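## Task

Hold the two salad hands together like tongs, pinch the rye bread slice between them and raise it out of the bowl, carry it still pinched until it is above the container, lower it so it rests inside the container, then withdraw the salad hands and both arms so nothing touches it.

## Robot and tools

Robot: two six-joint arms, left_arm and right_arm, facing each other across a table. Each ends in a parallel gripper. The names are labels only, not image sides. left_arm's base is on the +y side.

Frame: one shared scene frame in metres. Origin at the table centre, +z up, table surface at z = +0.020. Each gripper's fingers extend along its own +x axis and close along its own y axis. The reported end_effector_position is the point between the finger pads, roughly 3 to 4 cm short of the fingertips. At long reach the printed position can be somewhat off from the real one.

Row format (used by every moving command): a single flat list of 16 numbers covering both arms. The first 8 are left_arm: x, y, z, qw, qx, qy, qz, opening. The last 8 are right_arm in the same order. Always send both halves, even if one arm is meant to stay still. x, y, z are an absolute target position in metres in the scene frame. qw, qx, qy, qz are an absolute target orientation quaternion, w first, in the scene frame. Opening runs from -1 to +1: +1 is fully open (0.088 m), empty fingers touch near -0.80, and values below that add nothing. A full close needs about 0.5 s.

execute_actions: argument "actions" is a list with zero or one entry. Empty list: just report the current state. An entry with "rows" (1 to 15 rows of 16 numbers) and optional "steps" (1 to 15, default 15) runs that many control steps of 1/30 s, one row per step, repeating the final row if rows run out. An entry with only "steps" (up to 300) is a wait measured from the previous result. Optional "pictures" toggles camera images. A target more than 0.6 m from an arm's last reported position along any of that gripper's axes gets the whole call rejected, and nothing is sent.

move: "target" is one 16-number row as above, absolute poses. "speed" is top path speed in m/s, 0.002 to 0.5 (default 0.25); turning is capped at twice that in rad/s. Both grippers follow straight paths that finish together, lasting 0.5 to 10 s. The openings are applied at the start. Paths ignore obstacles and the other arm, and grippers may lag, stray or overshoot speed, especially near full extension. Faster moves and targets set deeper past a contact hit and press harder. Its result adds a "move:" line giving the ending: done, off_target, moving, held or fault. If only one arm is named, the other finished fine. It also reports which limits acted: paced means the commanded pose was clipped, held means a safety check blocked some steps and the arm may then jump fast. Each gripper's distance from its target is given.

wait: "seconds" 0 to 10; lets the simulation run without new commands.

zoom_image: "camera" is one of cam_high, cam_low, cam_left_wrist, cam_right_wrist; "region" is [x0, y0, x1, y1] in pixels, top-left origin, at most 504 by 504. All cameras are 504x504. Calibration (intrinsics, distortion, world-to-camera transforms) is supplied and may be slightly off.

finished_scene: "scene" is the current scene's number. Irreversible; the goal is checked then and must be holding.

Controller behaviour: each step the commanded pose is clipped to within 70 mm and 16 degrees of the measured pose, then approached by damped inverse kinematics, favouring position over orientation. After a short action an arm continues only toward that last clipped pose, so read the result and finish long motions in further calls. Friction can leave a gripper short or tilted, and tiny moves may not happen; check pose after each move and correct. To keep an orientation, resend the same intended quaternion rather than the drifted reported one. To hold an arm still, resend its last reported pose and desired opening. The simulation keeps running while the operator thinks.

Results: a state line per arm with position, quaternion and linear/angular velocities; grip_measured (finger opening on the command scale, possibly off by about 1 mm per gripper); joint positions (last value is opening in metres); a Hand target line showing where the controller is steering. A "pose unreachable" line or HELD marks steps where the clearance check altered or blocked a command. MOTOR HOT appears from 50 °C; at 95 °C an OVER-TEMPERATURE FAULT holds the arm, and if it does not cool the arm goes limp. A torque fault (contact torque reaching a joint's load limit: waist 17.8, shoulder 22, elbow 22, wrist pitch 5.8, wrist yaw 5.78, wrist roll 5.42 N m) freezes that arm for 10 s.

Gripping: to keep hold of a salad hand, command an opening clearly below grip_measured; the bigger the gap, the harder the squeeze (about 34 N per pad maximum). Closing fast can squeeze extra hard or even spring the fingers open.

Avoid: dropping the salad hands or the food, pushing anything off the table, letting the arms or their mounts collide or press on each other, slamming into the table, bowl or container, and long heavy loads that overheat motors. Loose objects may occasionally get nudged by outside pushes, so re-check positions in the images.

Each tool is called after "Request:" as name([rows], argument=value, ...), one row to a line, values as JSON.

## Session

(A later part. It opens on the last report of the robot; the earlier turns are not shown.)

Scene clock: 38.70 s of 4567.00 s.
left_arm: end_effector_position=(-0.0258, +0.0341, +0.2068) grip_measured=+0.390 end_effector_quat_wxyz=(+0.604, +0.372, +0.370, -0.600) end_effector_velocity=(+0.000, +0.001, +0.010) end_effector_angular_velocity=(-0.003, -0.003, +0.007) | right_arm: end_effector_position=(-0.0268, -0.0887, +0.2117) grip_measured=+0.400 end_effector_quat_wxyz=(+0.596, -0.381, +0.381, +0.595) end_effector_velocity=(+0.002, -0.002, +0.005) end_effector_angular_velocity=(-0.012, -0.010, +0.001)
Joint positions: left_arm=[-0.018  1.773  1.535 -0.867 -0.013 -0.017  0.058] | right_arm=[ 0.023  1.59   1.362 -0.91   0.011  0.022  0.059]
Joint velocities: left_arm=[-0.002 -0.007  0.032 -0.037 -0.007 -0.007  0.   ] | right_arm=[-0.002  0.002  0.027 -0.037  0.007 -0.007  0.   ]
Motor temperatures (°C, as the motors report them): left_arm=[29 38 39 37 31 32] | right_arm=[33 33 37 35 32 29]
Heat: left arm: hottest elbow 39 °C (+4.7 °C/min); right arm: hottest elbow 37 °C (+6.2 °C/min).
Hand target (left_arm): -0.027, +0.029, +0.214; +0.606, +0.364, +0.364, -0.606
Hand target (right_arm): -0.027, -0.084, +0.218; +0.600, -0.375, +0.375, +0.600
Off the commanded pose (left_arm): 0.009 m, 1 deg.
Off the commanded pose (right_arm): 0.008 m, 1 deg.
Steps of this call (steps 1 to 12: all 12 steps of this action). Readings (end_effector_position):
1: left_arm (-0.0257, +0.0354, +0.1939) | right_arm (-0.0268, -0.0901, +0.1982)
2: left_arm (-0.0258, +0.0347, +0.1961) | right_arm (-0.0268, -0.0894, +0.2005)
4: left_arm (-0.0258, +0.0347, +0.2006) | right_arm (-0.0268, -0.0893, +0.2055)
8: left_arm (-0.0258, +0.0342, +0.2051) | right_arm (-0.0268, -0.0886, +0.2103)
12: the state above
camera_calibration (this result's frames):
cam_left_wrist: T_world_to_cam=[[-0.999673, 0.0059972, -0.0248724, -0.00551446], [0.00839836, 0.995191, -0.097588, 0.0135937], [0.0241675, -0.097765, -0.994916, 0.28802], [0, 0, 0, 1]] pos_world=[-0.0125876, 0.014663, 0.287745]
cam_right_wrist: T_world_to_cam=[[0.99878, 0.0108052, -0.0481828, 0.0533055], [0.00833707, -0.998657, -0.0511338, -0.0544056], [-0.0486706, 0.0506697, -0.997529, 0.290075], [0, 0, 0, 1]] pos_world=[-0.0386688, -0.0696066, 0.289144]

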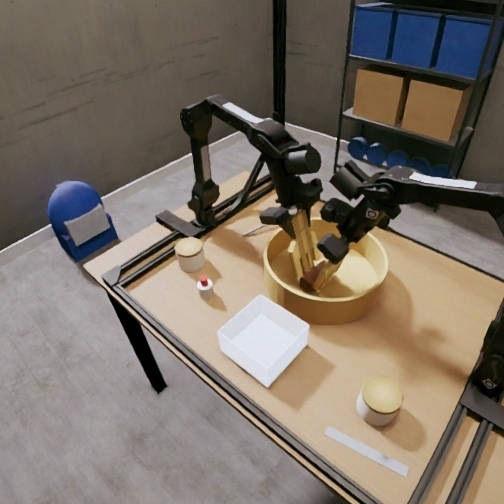

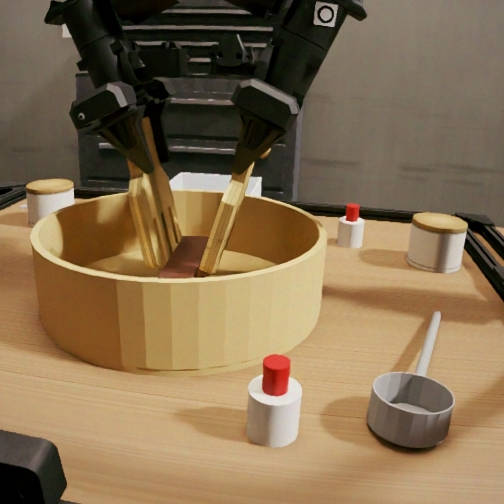

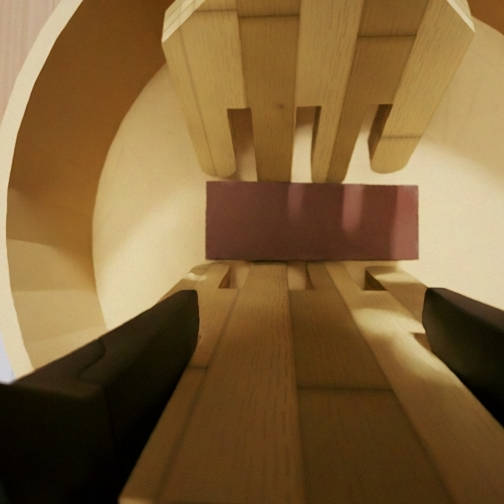

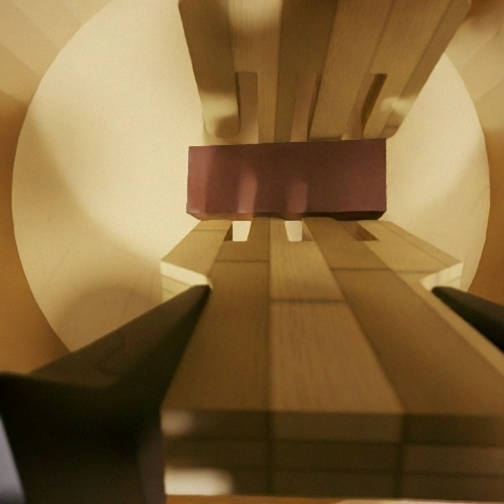

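Request:
move(target=[-0.027,0.062,0.205,0.624,0.332,0.332,-0.624,-1,-0.027,-0.108,0.208,0.612,-0.354,0.354,0.612,-1], speed=0.06)

Request:
move(target=[-0.027,0.06,0.166,0.624,0.332,0.332,-0.624,-1,-0.027,-0.108,0.171,0.612,-0.354,0.354,0.612,-1], speed=0.06)

Scene clock: 40.73 s of 4567.00 s.
left_arm: end_effector_position=(-0.0256, +0.0602, +0.2017) grip_measured=+0.390 end_effector_quat_wxyz=(+0.623, +0.337, +0.336, -0.621) end_effector_velocity=(+0.000, +0.001, +0.001) end_effector_angular_velocity=(-0.027, -0.002, +0.008) | right_arm: end_effector_position=(-0.0264, -0.1070, +0.2060) grip_measured=+0.400 end_effector_quat_wxyz=(+0.610, -0.357, +0.358, +0.610) end_effector_velocity=(+0.000, -0.004, -0.001) end_effector_angular_velocity=(+0.003, -0.017, +0.018)
Joint positions: left_arm=[-0.019  1.596  1.268 -0.664 -0.013 -0.017  0.058] | right_arm=[ 0.023  1.464  1.19  -0.787  0.011  0.022  0.059]
Joint velocities: left_arm=[-0.002 -0.022 -0.032  0.037 -0.007 -0.007  0.   ] | right_arm=[ 0.002 -0.017 -0.022  0.007  0.007 -0.022 -0.   ]
Motor temperatures (°C, as the motors report them): left_arm=[29 38 39 37 31 32] | right_arm=[33 33 37 35 32 29]
Heat: left arm: hottest elbow 39 °C (+4.4 °C/min); right arm: hottest elbow 37 °C (+5.9 °C/min).
Hand target (left_arm): -0.027, +0.062, +0.205; +0.624, +0.332, +0.332, -0.624
Hand target (right_arm): -0.027, -0.108, +0.208; +0.612, -0.354, +0.354, +0.612
Off the commanded pose (left_arm): 0.004 m, 1 deg.
Off the commanded pose (right_arm): 0.002 m, 1 deg.
move: done
camera_calibration (this result's frames):
cam_left_wrist: T_world_to_cam=[[-0.99972, 0.00403677, -0.0233177, -0.00581694], [0.00882558, 0.977854, -0.2091, 0.0106677], [0.0219572, -0.209247, -0.977616, 0.288688], [0, 0, 0, 1]] pos_world=[-0.0122482, 0.0499993, 0.284321]
cam_right_wrist: T_world_to_cam=[[0.998694, 0.0145308, -0.048974, 0.0533683], [0.00817946, -0.991808, -0.127477, -0.0565207], [-0.0504251, 0.12691, -0.990632, 0.292046], [0, 0, 0, 1]] pos_world=[-0.0381098, -0.0938966, 0.284719]

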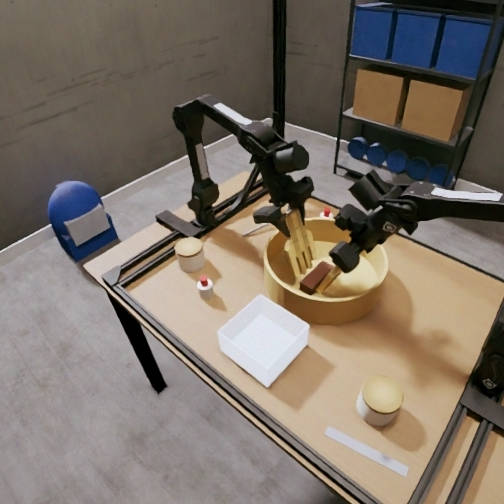

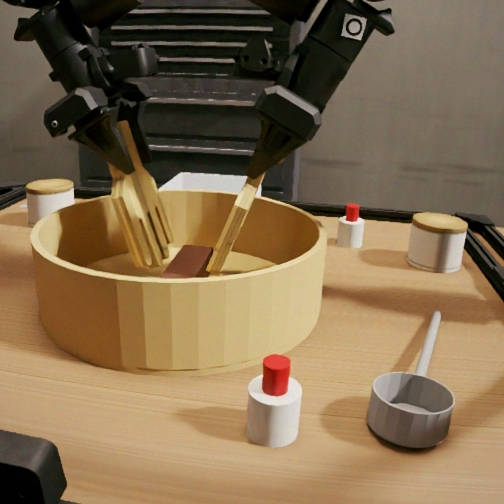

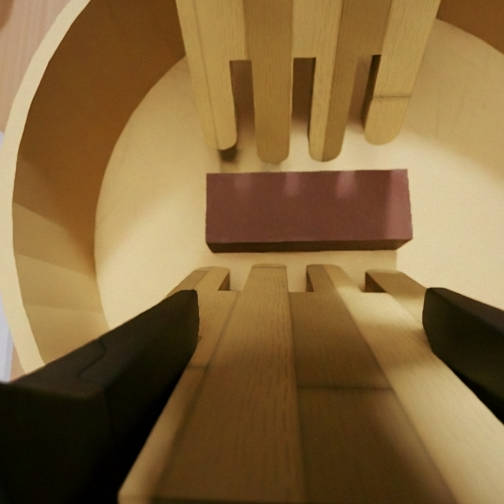

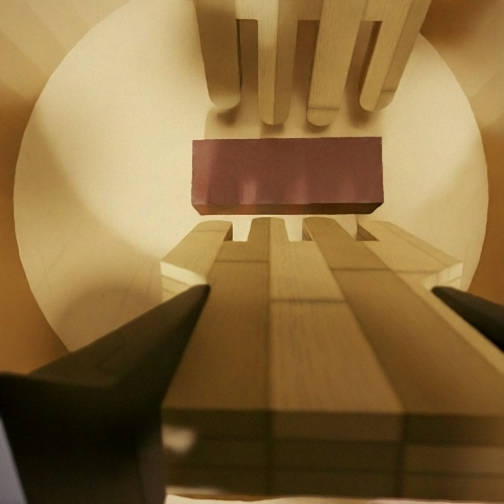

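Scene clock: 41.60 s of 4567.00 s.
left_arm: end_effector_position=(-0.0256, +0.0572, +0.1787) grip_measured=+0.390 end_effector_quat_wxyz=(+0.630, +0.324, +0.324, -0.628) end_effector_velocity=(-0.002, -0.001, -0.001) end_effector_angular_velocity=(-0.022, +0.007, +0.015) | right_arm: end_effector_position=(-0.0264, -0.1051, +0.1814) grip_measured=+0.400 end_effector_quat_wxyz=(+0.616, -0.347, +0.348, +0.616) end_effector_velocity=(-0.000, -0.006, -0.005) end_effector_angular_velocity=(-0.007, -0.005, +0.020)
Joint positions: left_arm=[-0.019  1.596  1.156 -0.512 -0.013 -0.017  0.058] | right_arm=[ 0.023  1.457  1.071 -0.641  0.011  0.022  0.059]
Joint velocities: left_arm=[-0.007 -0.007 -0.022  0.037 -0.007 -0.022 -0.   ] | right_arm=[-0.002 -0.017 -0.032  0.007 -0.007 -0.022 -0.   ]
Motor temperatures (°C, as the motors report them): left_arm=[29 38 39 37 31 32] | right_arm=[33 33 37 35 32 29]
Heat: left arm: hottest elbow 39 °C (+4.3 °C/min); right arm: hottest elbow 37 °C (+5.8 °C/min).
Hand target (left_arm): -0.027, +0.061, +0.166; +0.624, +0.332, +0.332, -0.624
Hand target (right_arm): -0.027, -0.108, +0.171; +0.612, -0.354, +0.354, +0.612
Off the commanded pose (left_arm): 0.013 m, 2 deg.
Off the commanded pose (right_arm): 0.011 m, 1 deg.
move: off_target (left_arm, right_arm)
camera_calibration (this result's frames):
cam_left_wrist: T_world_to_cam=[[-0.999738, 0.00311533, -0.0226937, -0.0064581], [0.00865015, 0.968699, -0.248089, 0.0163626], [0.0212105, -0.248221, -0.968471, 0.266175], [0, 0, 0, 1]] pos_world=[-0.0122436, 0.0502398, 0.261696]
cam_right_wrist: T_world_to_cam=[[0.998675, 0.016001, -0.0489065, 0.0522622], [0.00792457, -0.986911, -0.161072, -0.0511262], [-0.0508437, 0.160471, -0.98573, 0.270012], [0, 0, 0, 1]] pos_world=[-0.0380594, -0.0946224, 0.26048]

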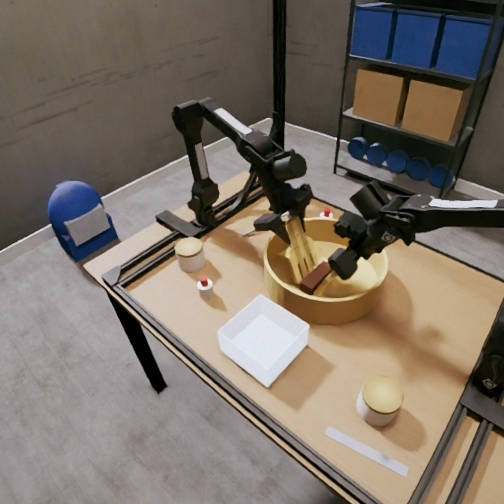

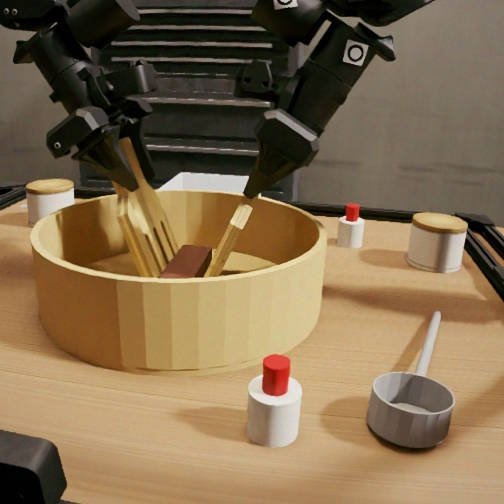

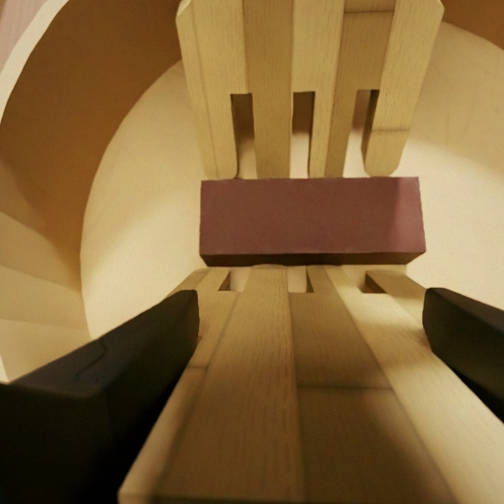

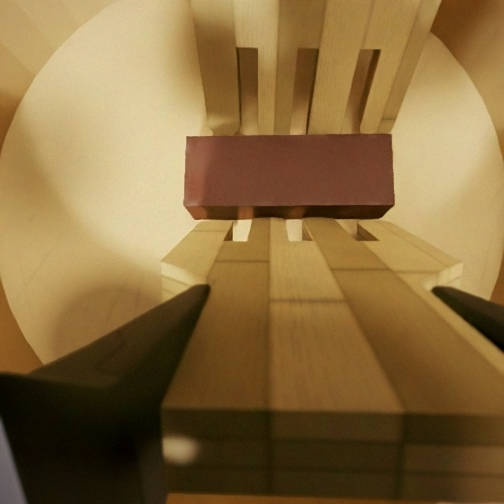

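Request:
execute_actions([
  {"rows":[[-0.027,0.056,0.164,0.624,0.332,0.332,-0.624,0.385,-0.027,-0.103,0.166,0.612,-0.354,0.354,0.612,0.395]],"steps":15},
])

Scene clock: 42.47 s of 4567.00 s.
left_arm: end_effector_position=(-0.0259, +0.0543, +0.1791) grip_measured=+0.392 end_effector_quat_wxyz=(+0.632, +0.319, +0.320, -0.630) end_effector_velocity=(-0.002, -0.001, +0.001) end_effector_angular_velocity=(-0.007, +0.019, +0.011) | right_arm: end_effector_position=(-0.0270, -0.1006, +0.1807) grip_measured=+0.402 end_effector_quat_wxyz=(+0.619, -0.340, +0.342, +0.620) end_effector_velocity=(+0.002, -0.002, -0.001) end_effector_angular_velocity=(-0.007, -0.002, -0.013)
Joint positions: left_arm=[-0.02   1.599  1.154 -0.494 -0.013 -0.018  0.058] | right_arm=[ 0.024  1.462  1.064 -0.609  0.011  0.022  0.059]
Joint velocities: left_arm=[-0.002 -0.002 -0.002  0.007  0.007 -0.022  0.001] | right_arm=[-0.002 -0.002 -0.002 -0.007  0.007  0.007  0.   ]
Motor temperatures (°C, as the motors report them): left_arm=[29 38 39 38 31 32] | right_arm=[33 33 37 35 32 29]
Heat: left arm: hottest elbow 39 °C (+4.2 °C/min); right arm: hottest elbow 37 °C (+5.7 °C/min).
Hand target (left_arm): -0.027, +0.057, +0.164; +0.624, +0.332, +0.332, -0.624
Hand target (right_arm): -0.027, -0.104, +0.166; +0.612, -0.354, +0.354, +0.612
Off the commanded pose (left_arm): 0.015 m, 2 deg.
Off the commanded pose (right_arm): 0.015 m, 2 deg.
Steps of this call (steps 1 to 11: nothing new was sent; steps 12 to 26: all 15 steps of this action). Readings (end_effector_position):
12: left_arm (-0.0256, +0.0566, +0.1789) | right_arm (-0.0264, -0.1053, +0.1810)
13: left_arm (-0.0256, +0.0564, +0.1790) | right_arm (-0.0264, -0.1052, +0.1809)
15: left_arm (-0.0256, +0.0562, +0.1792) | right_arm (-0.0265, -0.1052, +0.1807)
19: left_arm (-0.0256, +0.0558, +0.1794) | right_arm (-0.0265, -0.1045, +0.1810)
26: the state above
camera_calibration (this result's frames):
cam_left_wrist: T_world_to_cam=[[-0.999754, 0.00258831, -0.0220332, -0.00673838], [0.00824346, 0.965402, -0.260637, 0.0216391], [0.0205962, -0.260755, -0.965185, 0.265946], [0, 0, 0, 1]] pos_world=[-0.0123926, 0.0484738, 0.262179]
cam_right_wrist: T_world_to_cam=[[0.998594, 0.0185023, -0.0496773, 0.0531732], [0.00925819, -0.983581, -0.18023, -0.04292], [-0.0521964, 0.179517, -0.982369, 0.269876], [0, 0, 0, 1]] pos_world=[-0.0386145, -0.0916463, 0.260024]

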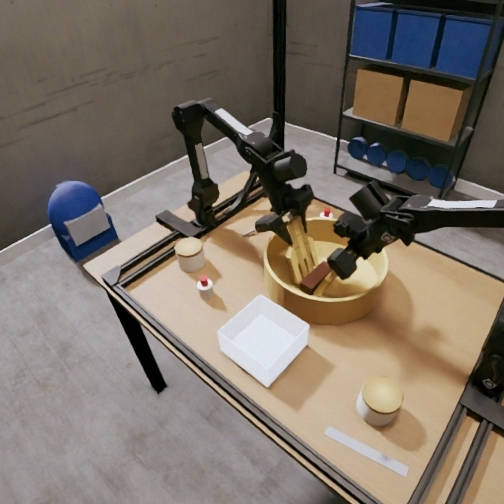

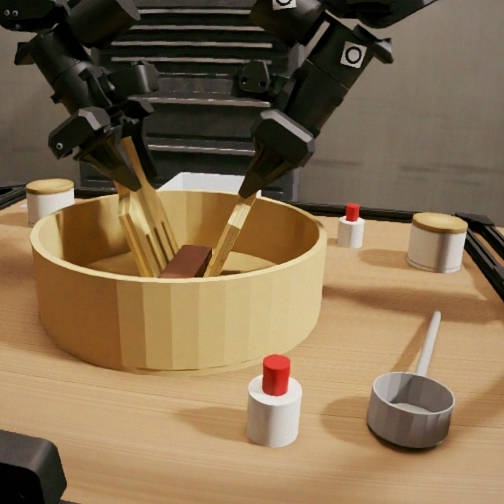

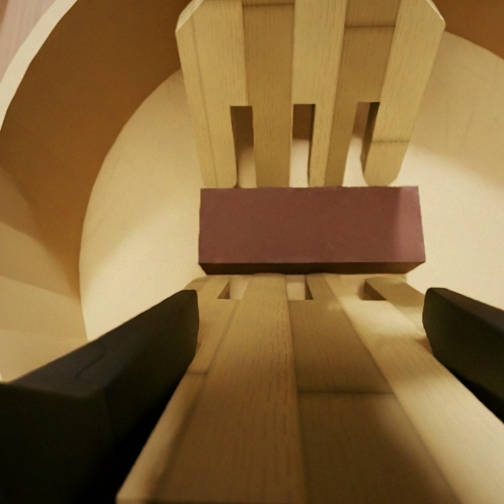

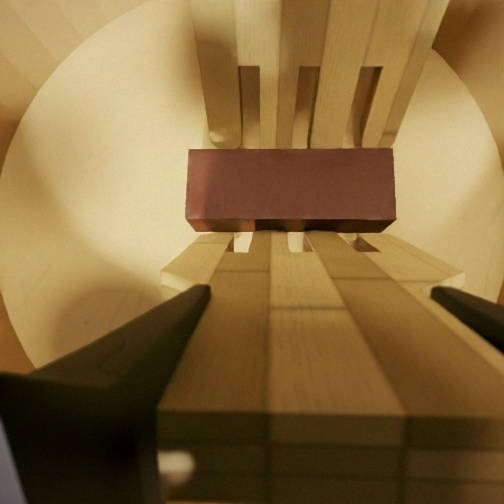

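Request:
execute_actions([
  {"rows":[[-0.027,0.054,0.18,0.633,0.315,0.315,-0.633,-1,-0.027,-0.1,0.182,0.621,-0.337,0.337,0.621,-1]],"steps":10},
], pictures=false)

Request:
execute_actions([
  {"rows":[[-0.027,0.045,0.186,0.633,0.315,0.315,-0.633,-1,-0.027,-0.089,0.188,0.621,-0.337,0.337,0.621,-1]],"steps":12},
], pictures=false)

Request:
execute_actions([
  {"rows":[[-0.027,0.041,0.198,0.638,0.304,0.304,-0.638,-1,-0.027,-0.085,0.2,0.627,-0.326,0.326,0.627,-1]],"steps":12},
], pictures=false)

Request:
execute_actions([
  {"rows":[[-0.027,0.039,0.213,0.638,0.304,0.304,-0.638,-1,-0.027,-0.083,0.215,0.627,-0.326,0.326,0.627,-1]],"steps":12},
])

Scene clock: 43.87 s of 4567.00 s.
left_arm: end_effector_position=(-0.0258, +0.0531, +0.1810) grip_measured=+0.389 end_effector_quat_wxyz=(+0.633, +0.316, +0.317, -0.631) end_effector_velocity=(+0.004, +0.002, -0.001) end_effector_angular_velocity=(-0.003, -0.013, +0.021) | right_arm: end_effector_position=(-0.0270, -0.1000, +0.1827) grip_measured=+0.400 end_effector_quat_wxyz=(+0.620, -0.338, +0.340, +0.621) end_effector_velocity=(-0.002, -0.003, -0.001) end_effector_angular_velocity=(-0.008, +0.014, +0.016)
Joint positions: left_arm=[-0.02   1.596  1.153 -0.485 -0.014 -0.018  0.058] | right_arm=[ 0.024  1.458  1.064 -0.605  0.011  0.022  0.059]
Joint velocities: left_arm=[ 0.002 -0.007 -0.012  0.007 -0.022 -0.007 -0.   ] | right_arm=[-0.002 -0.007 -0.007 -0.007 -0.022 -0.007 -0.   ]
Motor temperatures (°C, as the motors report them): left_arm=[29 38 39 38 31 32] | right_arm=[33 33 37 35 32 29]
Heat: left arm: hottest elbow 39 °C (+4.1 °C/min); right arm: hottest elbow 37 °C (+5.5 °C/min).
Hand target (left_arm): -0.027, +0.054, +0.180; +0.633, +0.315, +0.315, -0.633
Hand target (right_arm): -0.027, -0.100, +0.182; +0.622, -0.337, +0.337, +0.621
Off the commanded pose (left_arm): 0.002 m, 0 deg.
Off the commanded pose (right_arm): 0.001 m, 0 deg.
Steps of this call (steps 1 to 32: nothing new was sent; steps 33 to 42: all 10 steps of this action). Readings (end_effector_position):
33: left_arm (-0.0259, +0.0541, +0.1792) | right_arm (-0.0270, -0.1002, +0.1812)
34: left_arm (-0.0259, +0.0539, +0.1797) | right_arm (-0.0270, -0.1001, +0.1817)
36: left_arm (-0.0259, +0.0536, +0.1804) | right_arm (-0.0270, -0.1000, +0.1821)
40: left_arm (-0.0258, +0.0532, +0.1809) | right_arm (-0.0270, -0.1000, +0.1826)
42: the state above

Scene clock: 44.27 s of 4567.00 s.
left_arm: end_effector_position=(-0.0259, +0.0505, +0.1830) grip_measured=+0.389 end_effector_quat_wxyz=(+0.632, +0.318, +0.319, -0.630) end_effector_velocity=(-0.002, +0.002, -0.001) end_effector_angular_velocity=(+0.027, +0.010, -0.001) | right_arm: end_effector_position=(-0.0271, -0.0956, +0.1843) grip_measured=+0.400 end_effector_quat_wxyz=(+0.618, -0.342, +0.343, +0.619) end_effector_velocity=(-0.001, +0.000, -0.001) end_effector_angular_velocity=(-0.018, +0.022, -0.002)
Joint positions: left_arm=[-0.02   1.608  1.177 -0.504 -0.014 -0.018  0.058] | right_arm=[ 0.024  1.482  1.097 -0.626  0.011  0.022  0.059]
Joint velocities: left_arm=[-0.002  0.007  0.017 -0.037  0.007 -0.007 -0.   ] | right_arm=[-0.007  0.012  0.017 -0.022 -0.022  0.007  0.   ]
Motor temperatures (°C, as the motors report them): left_arm=[29 38 39 38 31 32] | right_arm=[33 33 37 35 32 29]
Heat: left arm: hottest elbow 39 °C (+4.1 °C/min); right arm: hottest elbow 37 °C (+5.4 °C/min).
Hand target (left_arm): -0.027, +0.045, +0.186; +0.633, +0.315, +0.315, -0.633
Hand target (right_arm): -0.027, -0.089, +0.188; +0.621, -0.337, +0.337, +0.621
Off the commanded pose (left_arm): 0.006 m, 1 deg.
Off the commanded pose (right_arm): 0.008 m, 1 deg.
Steps of this call (steps 1 to 12: all 12 steps of this action). Readings (end_effector_position):
1: left_arm (-0.0258, +0.0529, +0.1815) | right_arm (-0.0270, -0.0996, +0.1831)
2: left_arm (-0.0258, +0.0527, +0.1819) | right_arm (-0.0270, -0.0991, +0.1834)
4: left_arm (-0.0258, +0.0523, +0.1821) | right_arm (-0.0270, -0.0979, +0.1838)
8: left_arm (-0.0259, +0.0511, +0.1826) | right_arm (-0.0270, -0.0964, +0.1843)
12: the state above

Scene clock: 44.67 s of 4567.00 s.
left_arm: end_effector_position=(-0.0259, +0.0485, +0.1866) grip_measured=+0.390 end_effector_quat_wxyz=(+0.634, +0.316, +0.316, -0.632) end_effector_velocity=(-0.002, +0.002, +0.001) end_effector_angular_velocity=(+0.012, +0.010, -0.001) | right_arm: end_effector_position=(-0.0271, -0.0923, +0.1897) grip_measured=+0.400 end_effector_quat_wxyz=(+0.621, -0.337, +0.339, +0.621) end_effector_velocity=(-0.000, +0.003, +0.004) end_effector_angular_velocity=(+0.017, -0.005, +0.020)
Joint positions: left_arm=[-0.02   1.608  1.187 -0.506 -0.014 -0.018  0.058] | right_arm=[ 0.024  1.483  1.113 -0.628  0.011  0.022  0.059]
Joint velocities: left_arm=[-0.002 -0.002  0.007 -0.022  0.007 -0.007 -0.   ] | right_arm=[-0.002 -0.002  0.007  0.007 -0.007 -0.022 -0.   ]
Motor temperatures (°C, as the motors report them): left_arm=[29 38 39 38 31 32] | right_arm=[33 33 37 35 32 29]
Heat: left arm: hottest elbow 39 °C (+4.0 °C/min); right arm: hottest elbow 37 °C (+5.4 °C/min).
Hand target (left_arm): -0.027, +0.041, +0.198; +0.638, +0.304, +0.304, -0.638
Hand target (right_arm): -0.027, -0.085, +0.200; +0.627, -0.326, +0.326, +0.627
Off the commanded pose (left_arm): 0.014 m, 2 deg.
Off the commanded pose (right_arm): 0.013 m, 2 deg.
Steps of this call (steps 1 to 12: all 12 steps of this action). Readings (end_effector_position):
1: left_arm (-0.0259, +0.0502, +0.1838) | right_arm (-0.0271, -0.0951, +0.1852)
2: left_arm (-0.0259, +0.0499, +0.1844) | right_arm (-0.0271, -0.0947, +0.1857)
4: left_arm (-0.0259, +0.0493, +0.1851) | right_arm (-0.0271, -0.0940, +0.1869)
8: left_arm (-0.0259, +0.0487, +0.1862) | right_arm (-0.0271, -0.0927, +0.1890)
12: the state above

Scene clock: 45.07 s of 4567.00 s.
left_arm: end_effector_position=(-0.0260, +0.0454, +0.2010) grip_measured=+0.390 end_effector_quat_wxyz=(+0.634, +0.315, +0.316, -0.632) end_effector_velocity=(+0.000, +0.001, +0.006) end_effector_angular_velocity=(+0.007, -0.002, +0.008) | right_arm: end_effector_position=(-0.0272, -0.0880, +0.2061) grip_measured=+0.400 end_effector_quat_wxyz=(+0.623, -0.334, +0.336, +0.623) end_effector_velocity=(-0.002, -0.002, +0.005) end_effector_angular_velocity=(-0.012, -0.006, +0.025)
Joint positions: left_arm=[-0.02   1.611  1.247 -0.561 -0.014 -0.018  0.058] | right_arm=[ 0.024  1.485  1.175 -0.676  0.011  0.022  0.059]
Joint velocities: left_arm=[-0.002 -0.002  0.027 -0.037 -0.007 -0.007 -0.   ] | right_arm=[ 0.002 -0.002  0.022 -0.037 -0.007 -0.022  0.   ]
Motor temperatures (°C, as the motors report them): left_arm=[29 38 39 38 31 32] | right_arm=[33 33 37 35 32 29]
Heat: left arm: hottest elbow 39 °C (+4.0 °C/min); right arm: hottest elbow 37 °C (+5.3 °C/min).
Hand target (left_arm): -0.027, +0.039, +0.213; +0.638, +0.304, +0.304, -0.638
Hand target (right_arm): -0.027, -0.083, +0.215; +0.627, -0.326, +0.326, +0.627
Off the commanded pose (left_arm): 0.014 m, 2 deg.
Off the commanded pose (right_arm): 0.010 m, 2 deg.
Steps of this call (steps 1 to 12: all 12 steps of this action). Readings (end_effector_position):
1: left_arm (-0.0259, +0.0482, +0.1886) | right_arm (-0.0272, -0.0915, +0.1920)
2: left_arm (-0.0259, +0.0479, +0.1905) | right_arm (-0.0272, -0.0913, +0.1939)
4: left_arm (-0.0259, +0.0469, +0.1950) | right_arm (-0.0272, -0.0903, +0.1988)
8: left_arm (-0.0260, +0.0455, +0.1997) | right_arm (-0.0272, -0.0881, +0.2050)
12: the state above
camera_calibration (this result's frames):
cam_left_wrist: T_world_to_cam=[[-0.999754, 0.00204936, -0.0220963, -0.00631372], [0.00803239, 0.961628, -0.27424, 0.038853], [0.0206864, -0.27435, -0.961407, 0.28457], [0, 0, 0, 1]] pos_world=[-0.012511, 0.0407228, 0.284104]
cam_right_wrist: T_world_to_cam=[[0.998607, 0.0191636, -0.0491524, 0.0543427], [0.00887357, -0.979432, -0.201581, -0.0212359], [-0.0520045, 0.200864, -0.978238, 0.293626], [0, 0, 0, 1]] pos_world=[-0.0388087, -0.0808194, 0.285627]

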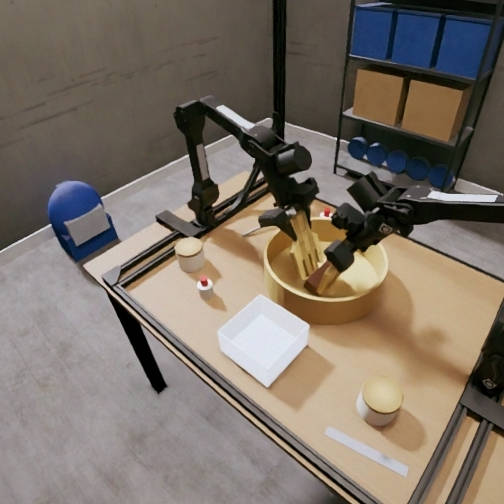

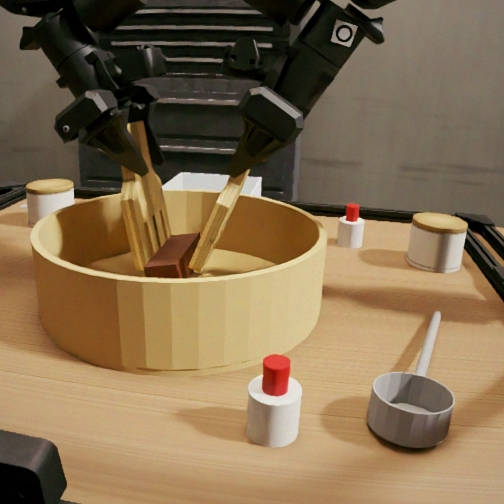

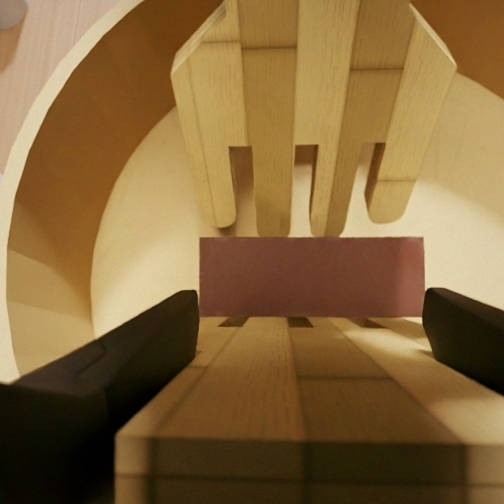

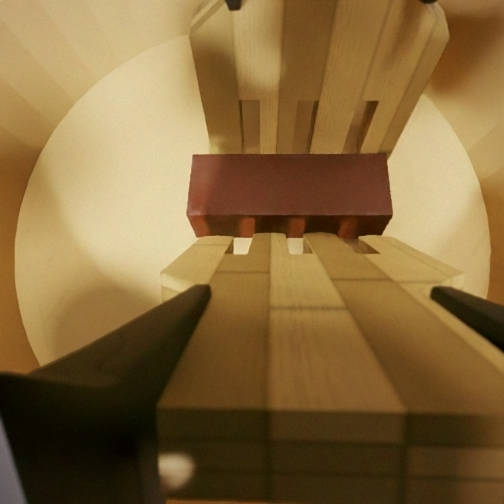

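Request:
execute_actions([
  {"rows":[[-0.027,0.038,0.228,0.638,0.304,0.304,-0.638,-1,-0.027,-0.082,0.22,0.627,-0.326,0.326,0.627,-1]],"steps":12},
], pictures=false)

Request:
execute_actions([
  {"rows":[[-0.027,0.037,0.242,0.638,0.304,0.304,-0.638,-1,-0.027,-0.081,0.234,0.627,-0.326,0.326,0.627,-1]],"steps":12},
])

Scene clock: 46.00 s of 4567.00 s.
left_arm: end_effector_position=(-0.0260, +0.0428, +0.2168) grip_measured=+0.389 end_effector_quat_wxyz=(+0.634, +0.314, +0.315, -0.632) end_effector_velocity=(+0.000, -0.000, +0.007) end_effector_angular_velocity=(-0.003, -0.010, -0.004) | right_arm: end_effector_position=(-0.0272, -0.0871, +0.2121) grip_measured=+0.400 end_effector_quat_wxyz=(+0.623, -0.333, +0.335, +0.624) end_effector_velocity=(-0.002, -0.000, +0.003) end_effector_angular_velocity=(+0.002, -0.006, +0.025)
Joint positions: left_arm=[-0.02   1.613  1.31  -0.618 -0.014 -0.018  0.058] | right_arm=[ 0.024  1.486  1.199 -0.697  0.011  0.022  0.059]
Joint velocities: left_arm=[-0.002 -0.002  0.022 -0.022 -0.007  0.007 -0.   ] | right_arm=[ 0.002 -0.002  0.007 -0.007 -0.007 -0.022  0.   ]
Motor temperatures (°C, as the motors report them): left_arm=[29 39 39 38 31 32] | right_arm=[33 33 37 35 32 29]
Heat: left arm: hottest shoulder 39 °C (+3.9 °C/min); right arm: hottest elbow 37 °C (+5.2 °C/min).
Hand target (left_arm): -0.027, +0.038, +0.228; +0.638, +0.304, +0.304, -0.638
Hand target (right_arm): -0.027, -0.082, +0.220; +0.627, -0.326, +0.326, +0.627
Off the commanded pose (left_arm): 0.012 m, 2 deg.
Off the commanded pose (right_arm): 0.009 m, 1 deg.
Steps of this call (steps 1 to 16: nothing new was sent; steps 17 to 28: all 12 steps of this action). Readings (end_effector_position):
17: left_arm (-0.0260, +0.0447, +0.2044) | right_arm (-0.0272, -0.0872, +0.2082)
18: left_arm (-0.0260, +0.0446, +0.2063) | right_arm (-0.0272, -0.0872, +0.2091)
20: left_arm (-0.0260, +0.0441, +0.2104) | right_arm (-0.0272, -0.0876, +0.2104)
24: left_arm (-0.0260, +0.0429, +0.2155) | right_arm (-0.0272, -0.0873, +0.2116)
28: the state above

Scene clock: 46.40 s of 4567.00 s.
left_arm: end_effector_position=(-0.0261, +0.0396, +0.2341) grip_measured=+0.389 end_effector_quat_wxyz=(+0.636, +0.309, +0.311, -0.635) end_effector_velocity=(-0.002, -0.001, +0.009) end_effector_angular_velocity=(-0.017, +0.011, -0.001) | right_arm: end_effector_position=(-0.0273, -0.0835, +0.2289) grip_measured=+0.400 end_effector_quat_wxyz=(+0.625, -0.329, +0.331, +0.626) end_effector_velocity=(-0.000, -0.007, -0.001) end_effector_angular_velocity=(-0.027, +0.001, +0.008)
Joint positions: left_arm=[-0.02   1.614  1.373 -0.667 -0.014 -0.018  0.058] | right_arm=[ 0.024  1.49   1.262 -0.743  0.011  0.022  0.059]
Joint velocities: left_arm=[-0.002 -0.007  0.017 -0.007  0.007 -0.007 -0.   ] | right_arm=[-0.002 -0.007  0.002 -0.037 -0.007 -0.007 -0.   ]
Motor temperatures (°C, as the motors report them): left_arm=[29 39 39 38 31 32] | right_arm=[33 33 37 35 32 29]
Heat: left arm: hottest shoulder 39 °C (+3.9 °C/min); right arm: hottest elbow 37 °C (+5.2 °C/min).
Hand target (left_arm): -0.027, +0.037, +0.242; +0.638, +0.304, +0.304, -0.638
Hand target (right_arm): -0.027, -0.081, +0.234; +0.627, -0.326, +0.326, +0.627
Off the commanded pose (left_arm): 0.008 m, 1 deg.
Off the commanded pose (right_arm): 0.006 m, 1 deg.
Steps of this call (steps 1 to 12: all 12 steps of this action). Readings (end_effector_position):
1: left_arm (-0.0260, +0.0427, +0.2189) | right_arm (-0.0272, -0.0871, +0.2140)
2: left_arm (-0.0260, +0.0423, +0.2213) | right_arm (-0.0272, -0.0863, +0.2163)
4: left_arm (-0.0261, +0.0402, +0.2278) | right_arm (-0.0273, -0.0841, +0.2227)
8: left_arm (-0.0261, +0.0387, +0.2344) | right_arm (-0.0273, -0.0824, +0.2295)
12: the state above
camera_calibration (this result's frames):
cam_left_wrist: T_world_to_cam=[[-0.999761, 0.00168103, -0.0217997, -0.00573788], [0.00793981, 0.95689, -0.290341, 0.0574067], [0.0203719, -0.290445, -0.956675, 0.314337], [0, 0, 0, 1]] pos_world=[-0.0125959, 0.0363754, 0.317261]
cam_right_wrist: T_world_to_cam=[[0.998589, 0.0199327, -0.049224, 0.0555643], [0.00879454, -0.97616, -0.216873, -0.00844116], [-0.0523734, 0.216134, -0.974958, 0.315498], [0, 0, 0, 1]] pos_world=[-0.0388879, -0.0775375, 0.308502]

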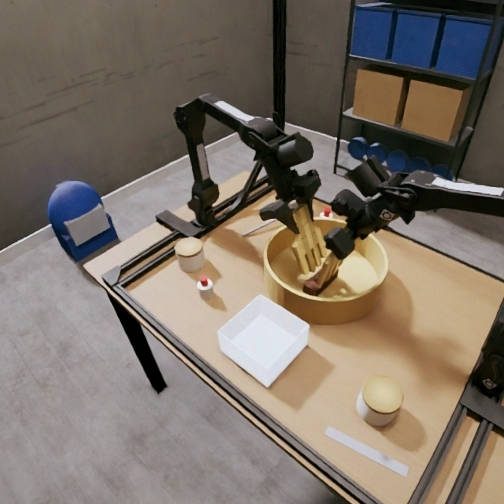

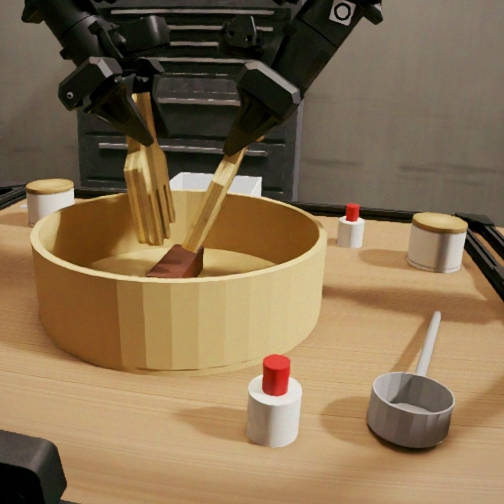

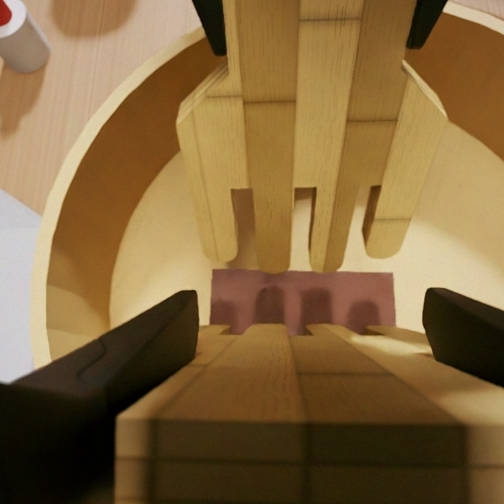

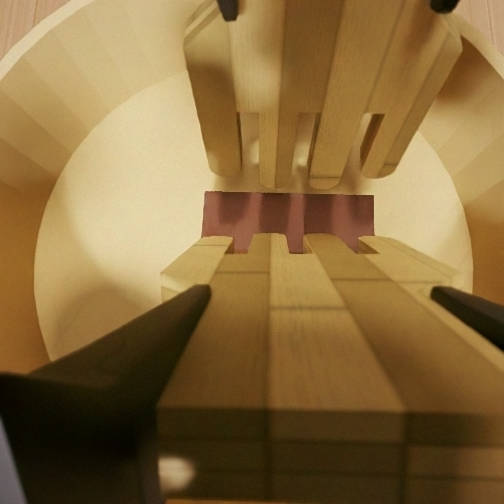

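Request:
move(target=[-0.027,0.085,0.22,0.638,0.304,0.304,-0.638,-1,-0.027,-0.125,0.225,0.561,-0.43,0.43,0.561,-1], speed=0.12)

Request:
move(target=[-0.027,0.085,0.172,0.638,0.304,0.304,-0.638,-1,-0.027,-0.125,0.182,0.561,-0.43,0.43,0.561,-1], speed=0.07)

Request:
move(target=[-0.027,0.076,0.178,0.561,0.43,0.43,-0.561,0.385,-0.027,-0.125,0.172,0.561,-0.43,0.43,0.561,0.405], speed=0.1)

Scene clock: 49.07 s of 4567.00 s.
left_arm: end_effector_position=(-0.0261, +0.0832, +0.2177) grip_measured=+0.389 end_effector_quat_wxyz=(+0.637, +0.307, +0.308, -0.636) end_effector_velocity=(+0.000, +0.002, -0.001) end_effector_angular_velocity=(-0.003, -0.001, +0.008) | right_arm: end_effector_position=(-0.0263, -0.1271, +0.2235) grip_measured=+0.400 end_effector_quat_wxyz=(+0.562, -0.432, +0.429, +0.560) end_effector_velocity=(+0.000, -0.006, -0.001) end_effector_angular_velocity=(-0.032, -0.014, +0.022)
Joint positions: left_arm=[-0.022  1.446  1.143 -0.598 -0.014 -0.018  0.058] | right_arm=[ 0.024  1.585  1.455 -1.181  0.011  0.022  0.059]
Joint velocities: left_arm=[-0.002 -0.007 -0.012  0.007 -0.007 -0.007  0.   ] | right_arm=[ 0.002  0.002  0.007 -0.037  0.007 -0.022 -0.   ]
Motor temperatures (°C, as the motors report them): left_arm=[29 39 40 38 31 32] | right_arm=[33 34 38 35 32 29]
Heat: left arm: hottest elbow 40 °C (+4.9 °C/min); right arm: hottest elbow 38 °C (+6.1 °C/min).
Hand target (left_arm): -0.027, +0.085, +0.220; +0.638, +0.304, +0.304, -0.638
Hand target (right_arm): -0.027, -0.125, +0.225; +0.561, -0.431, +0.430, +0.561
Off the commanded pose (left_arm): 0.003 m, 1 deg.
Off the commanded pose (right_arm): 0.003 m, 0 deg.
move: done
camera_calibration (this result's frames):
cam_left_wrist: T_world_to_cam=[[-0.999758, 0.00381183, -0.0216697, -0.00637971], [0.0100835, 0.954741, -0.297269, 0.0126803], [0.0195558, -0.297415, -0.954548, 0.31139], [0, 0, 0, 1]] pos_world=[-0.0125955, 0.0805301, 0.300868]
cam_right_wrist: T_world_to_cam=[[0.998963, 0.00384691, -0.0453715, 0.0522774], [0.0093331, -0.992568, 0.121334, -0.129838], [-0.0445675, -0.121632, -0.991574, 0.280698], [0, 0, 0, 1]] pos_world=[-0.0385014, -0.0949322, 0.296459]

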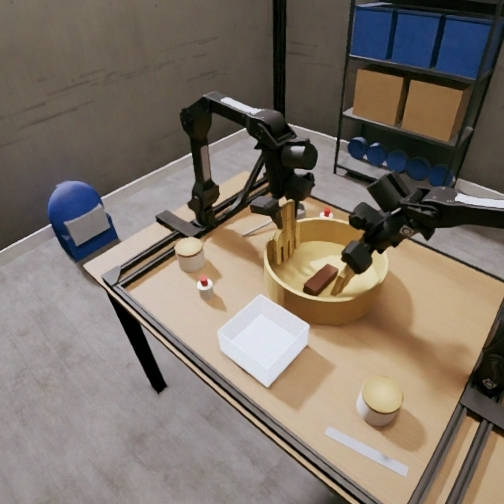

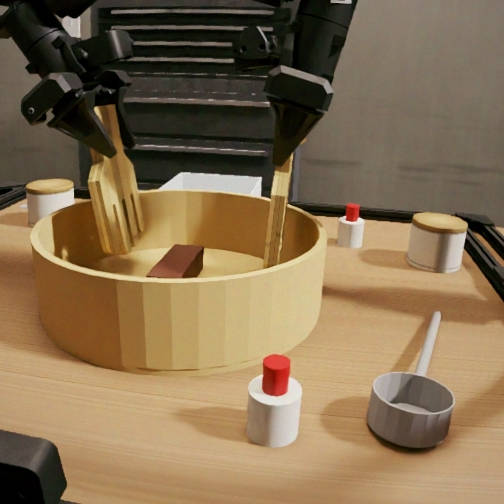

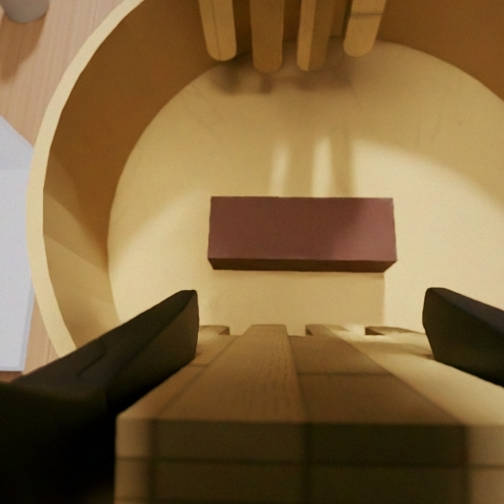

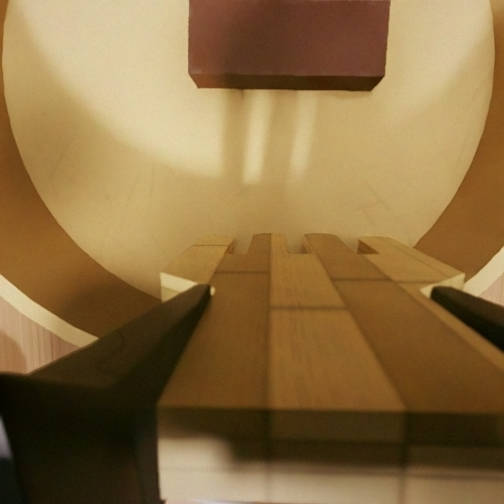

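Scene clock: 50.03 s of 4567.00 s.
left_arm: end_effector_position=(-0.0261, +0.0822, +0.1825) grip_measured=+0.389 end_effector_quat_wxyz=(+0.642, +0.296, +0.297, -0.642) end_effector_velocity=(-0.004, +0.001, -0.005) end_effector_angular_velocity=(-0.002, +0.001, -0.018) | right_arm: end_effector_position=(-0.0267, -0.1234, +0.1898) grip_measured=+0.400 end_effector_quat_wxyz=(+0.565, -0.427, +0.425, +0.564) end_effector_velocity=(-0.001, -0.001, -0.002) end_effector_angular_velocity=(+0.012, +0.019, +0.006)
Joint positions: left_arm=[-0.022  1.449  0.985 -0.401 -0.014 -0.018  0.058] | right_arm=[ 0.024  1.579  1.312 -1.025  0.009  0.022  0.059]
Joint velocities: left_arm=[-0.007 -0.002 -0.022  0.022  0.007  0.007  0.   ] | right_arm=[-0.007 -0.012 -0.022  0.022 -0.022 -0.007  0.   ]
Motor temperatures (°C, as the motors report them): left_arm=[29 39 39 38 31 32] | right_arm=[33 34 38 35 32 29]
Heat: left arm: hottest shoulder 39 °C (+3.6 °C/min); right arm: hottest elbow 38 °C (+6.0 °C/min).
Hand target (left_arm): -0.027, +0.086, +0.172; +0.638, +0.304, +0.304, -0.638
Hand target (right_arm): -0.027, -0.125, +0.182; +0.561, -0.430, +0.430, +0.561
Off the commanded pose (left_arm): 0.011 m, 1 deg.
Off the commanded pose (right_arm): 0.008 m, 1 deg.
move: off_target (left_arm)
camera_calibration (this result's frames):
cam_left_wrist: T_world_to_cam=[[-0.999774, 0.00305472, -0.0210173, -0.00721609], [0.00984023, 0.943598, -0.330946, 0.0102353], [0.0188209, -0.331078, -0.943416, 0.278277], [0, 0, 0, 1]] pos_world=[-0.0125526, 0.0824956, 0.265767]
cam_right_wrist: T_world_to_cam=[[0.998855, 0.00516637, -0.0475523, 0.0516867], [0.0100916, -0.994534, 0.103926, -0.118984], [-0.0467554, -0.104287, -0.993448, 0.250205], [0, 0, 0, 1]] pos_world=[-0.0387284, -0.0925072, 0.263389]

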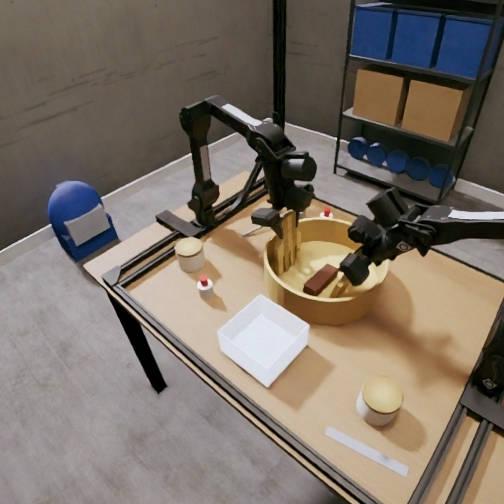

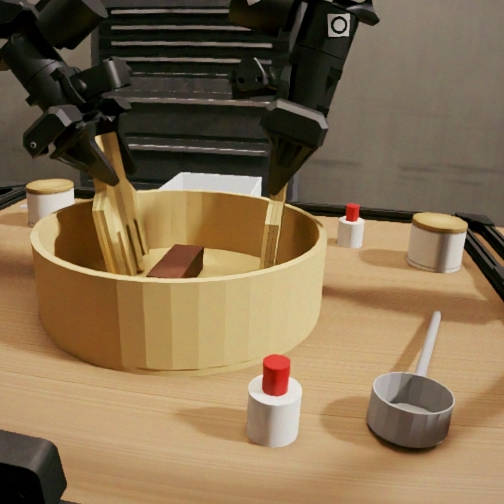

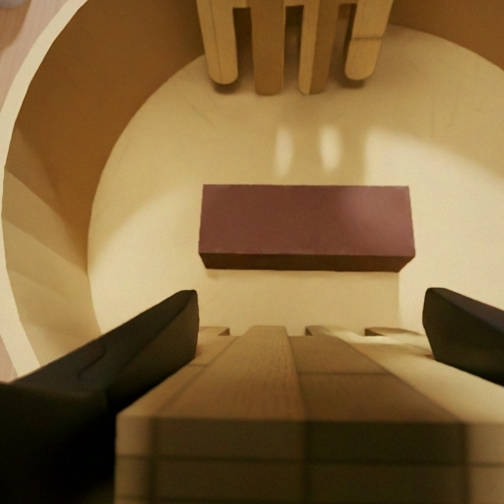

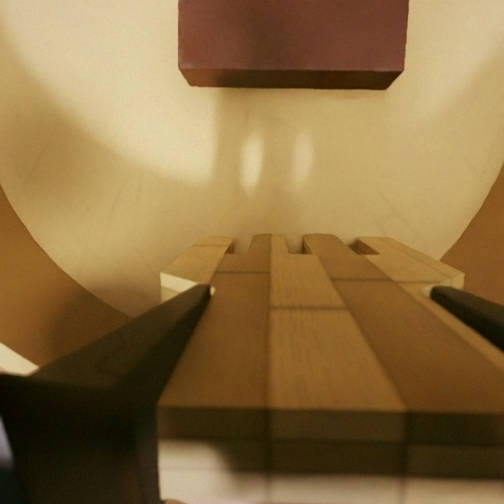

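Scene clock: 52.60 s of 4567.00 s.
left_arm: end_effector_position=(-0.0267, +0.0770, +0.1836) grip_measured=+0.393 end_effector_quat_wxyz=(+0.566, +0.426, +0.423, -0.564) end_effector_velocity=(+0.000, +0.000, -0.000) end_effector_angular_velocity=(+0.017, -0.005, +0.007) | right_arm: end_effector_position=(-0.0266, -0.1239, +0.1776) grip_measured=+0.405 end_effector_quat_wxyz=(+0.565, -0.427, +0.425, +0.564) end_effector_velocity=(+0.002, +0.001, +0.000) end_effector_angular_velocity=(+0.007, -0.009, +0.003)
Joint positions: left_arm=[-0.022  1.753  1.476 -1.012 -0.01  -0.02   0.058] | right_arm=[ 0.024  1.58   1.264 -0.977  0.01   0.022  0.059]
Joint velocities: left_arm=[-0.002  0.012  0.017 -0.022 -0.007 -0.007 -0.   ] | right_arm=[-0.002 -0.002 -0.002  0.007  0.007 -0.007 -0.001]
Motor temperatures (°C, as the motors report them): left_arm=[29 39 40 38 31 32] | right_arm=[33 34 37 35 32 29]
Heat: left arm: hottest elbow 40 °C (+4.6 °C/min); right arm: hottest elbow 37 °C (+4.6 °C/min).
Hand target (left_arm): -0.027, +0.076, +0.178; +0.562, +0.429, +0.431, -0.561
Hand target (right_arm): -0.027, -0.125, +0.172; +0.561, -0.430, +0.430, +0.561
Off the commanded pose (left_arm): 0.006 m, 1 deg.
Off the commanded pose (right_arm): 0.006 m, 1 deg.
move: done
camera_calibration (this result's frames):
cam_left_wrist: T_world_to_cam=[[-0.999657, 0.0124626, -0.0230419, -0.00815885], [0.0104464, 0.996271, 0.0856397, -0.0649539], [0.0240233, 0.0853696, -0.99606, 0.255281], [0, 0, 0, 1]] pos_world=[-0.0136102, 0.0430202, 0.25965]
cam_right_wrist: T_world_to_cam=[[0.998873, 0.00506229, -0.0471859, 0.0509616], [0.00994944, -0.994536, 0.103921, -0.118245], [-0.046402, -0.104273, -0.993466, 0.238044], [0, 0, 0, 1]] pos_world=[-0.038682, -0.0930349, 0.251181]

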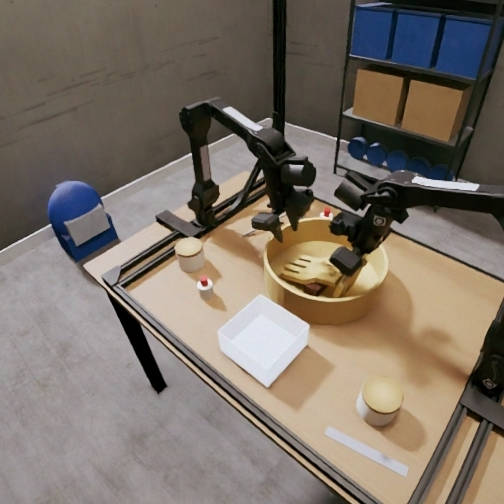

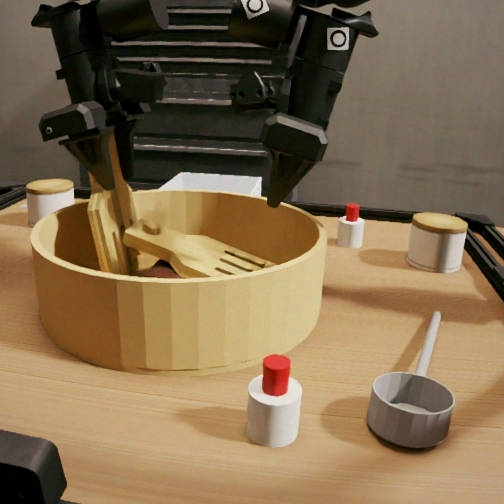

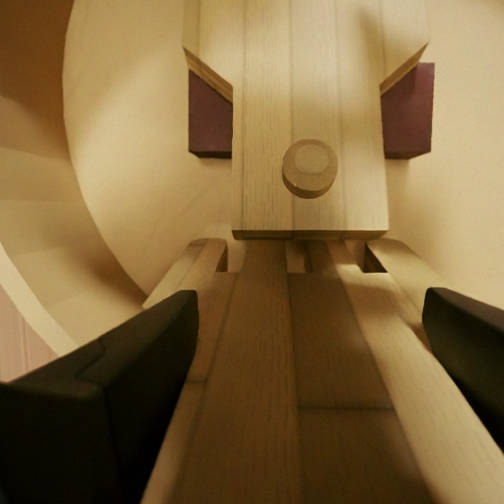

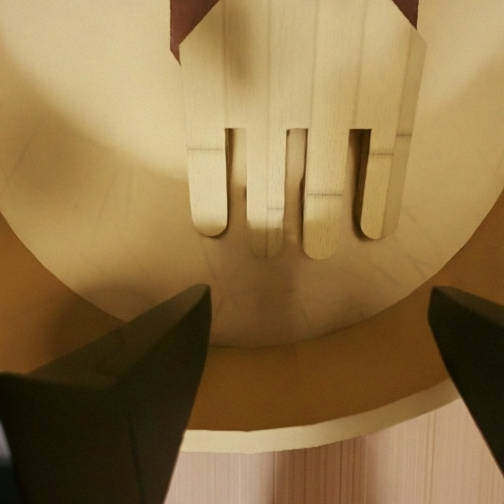

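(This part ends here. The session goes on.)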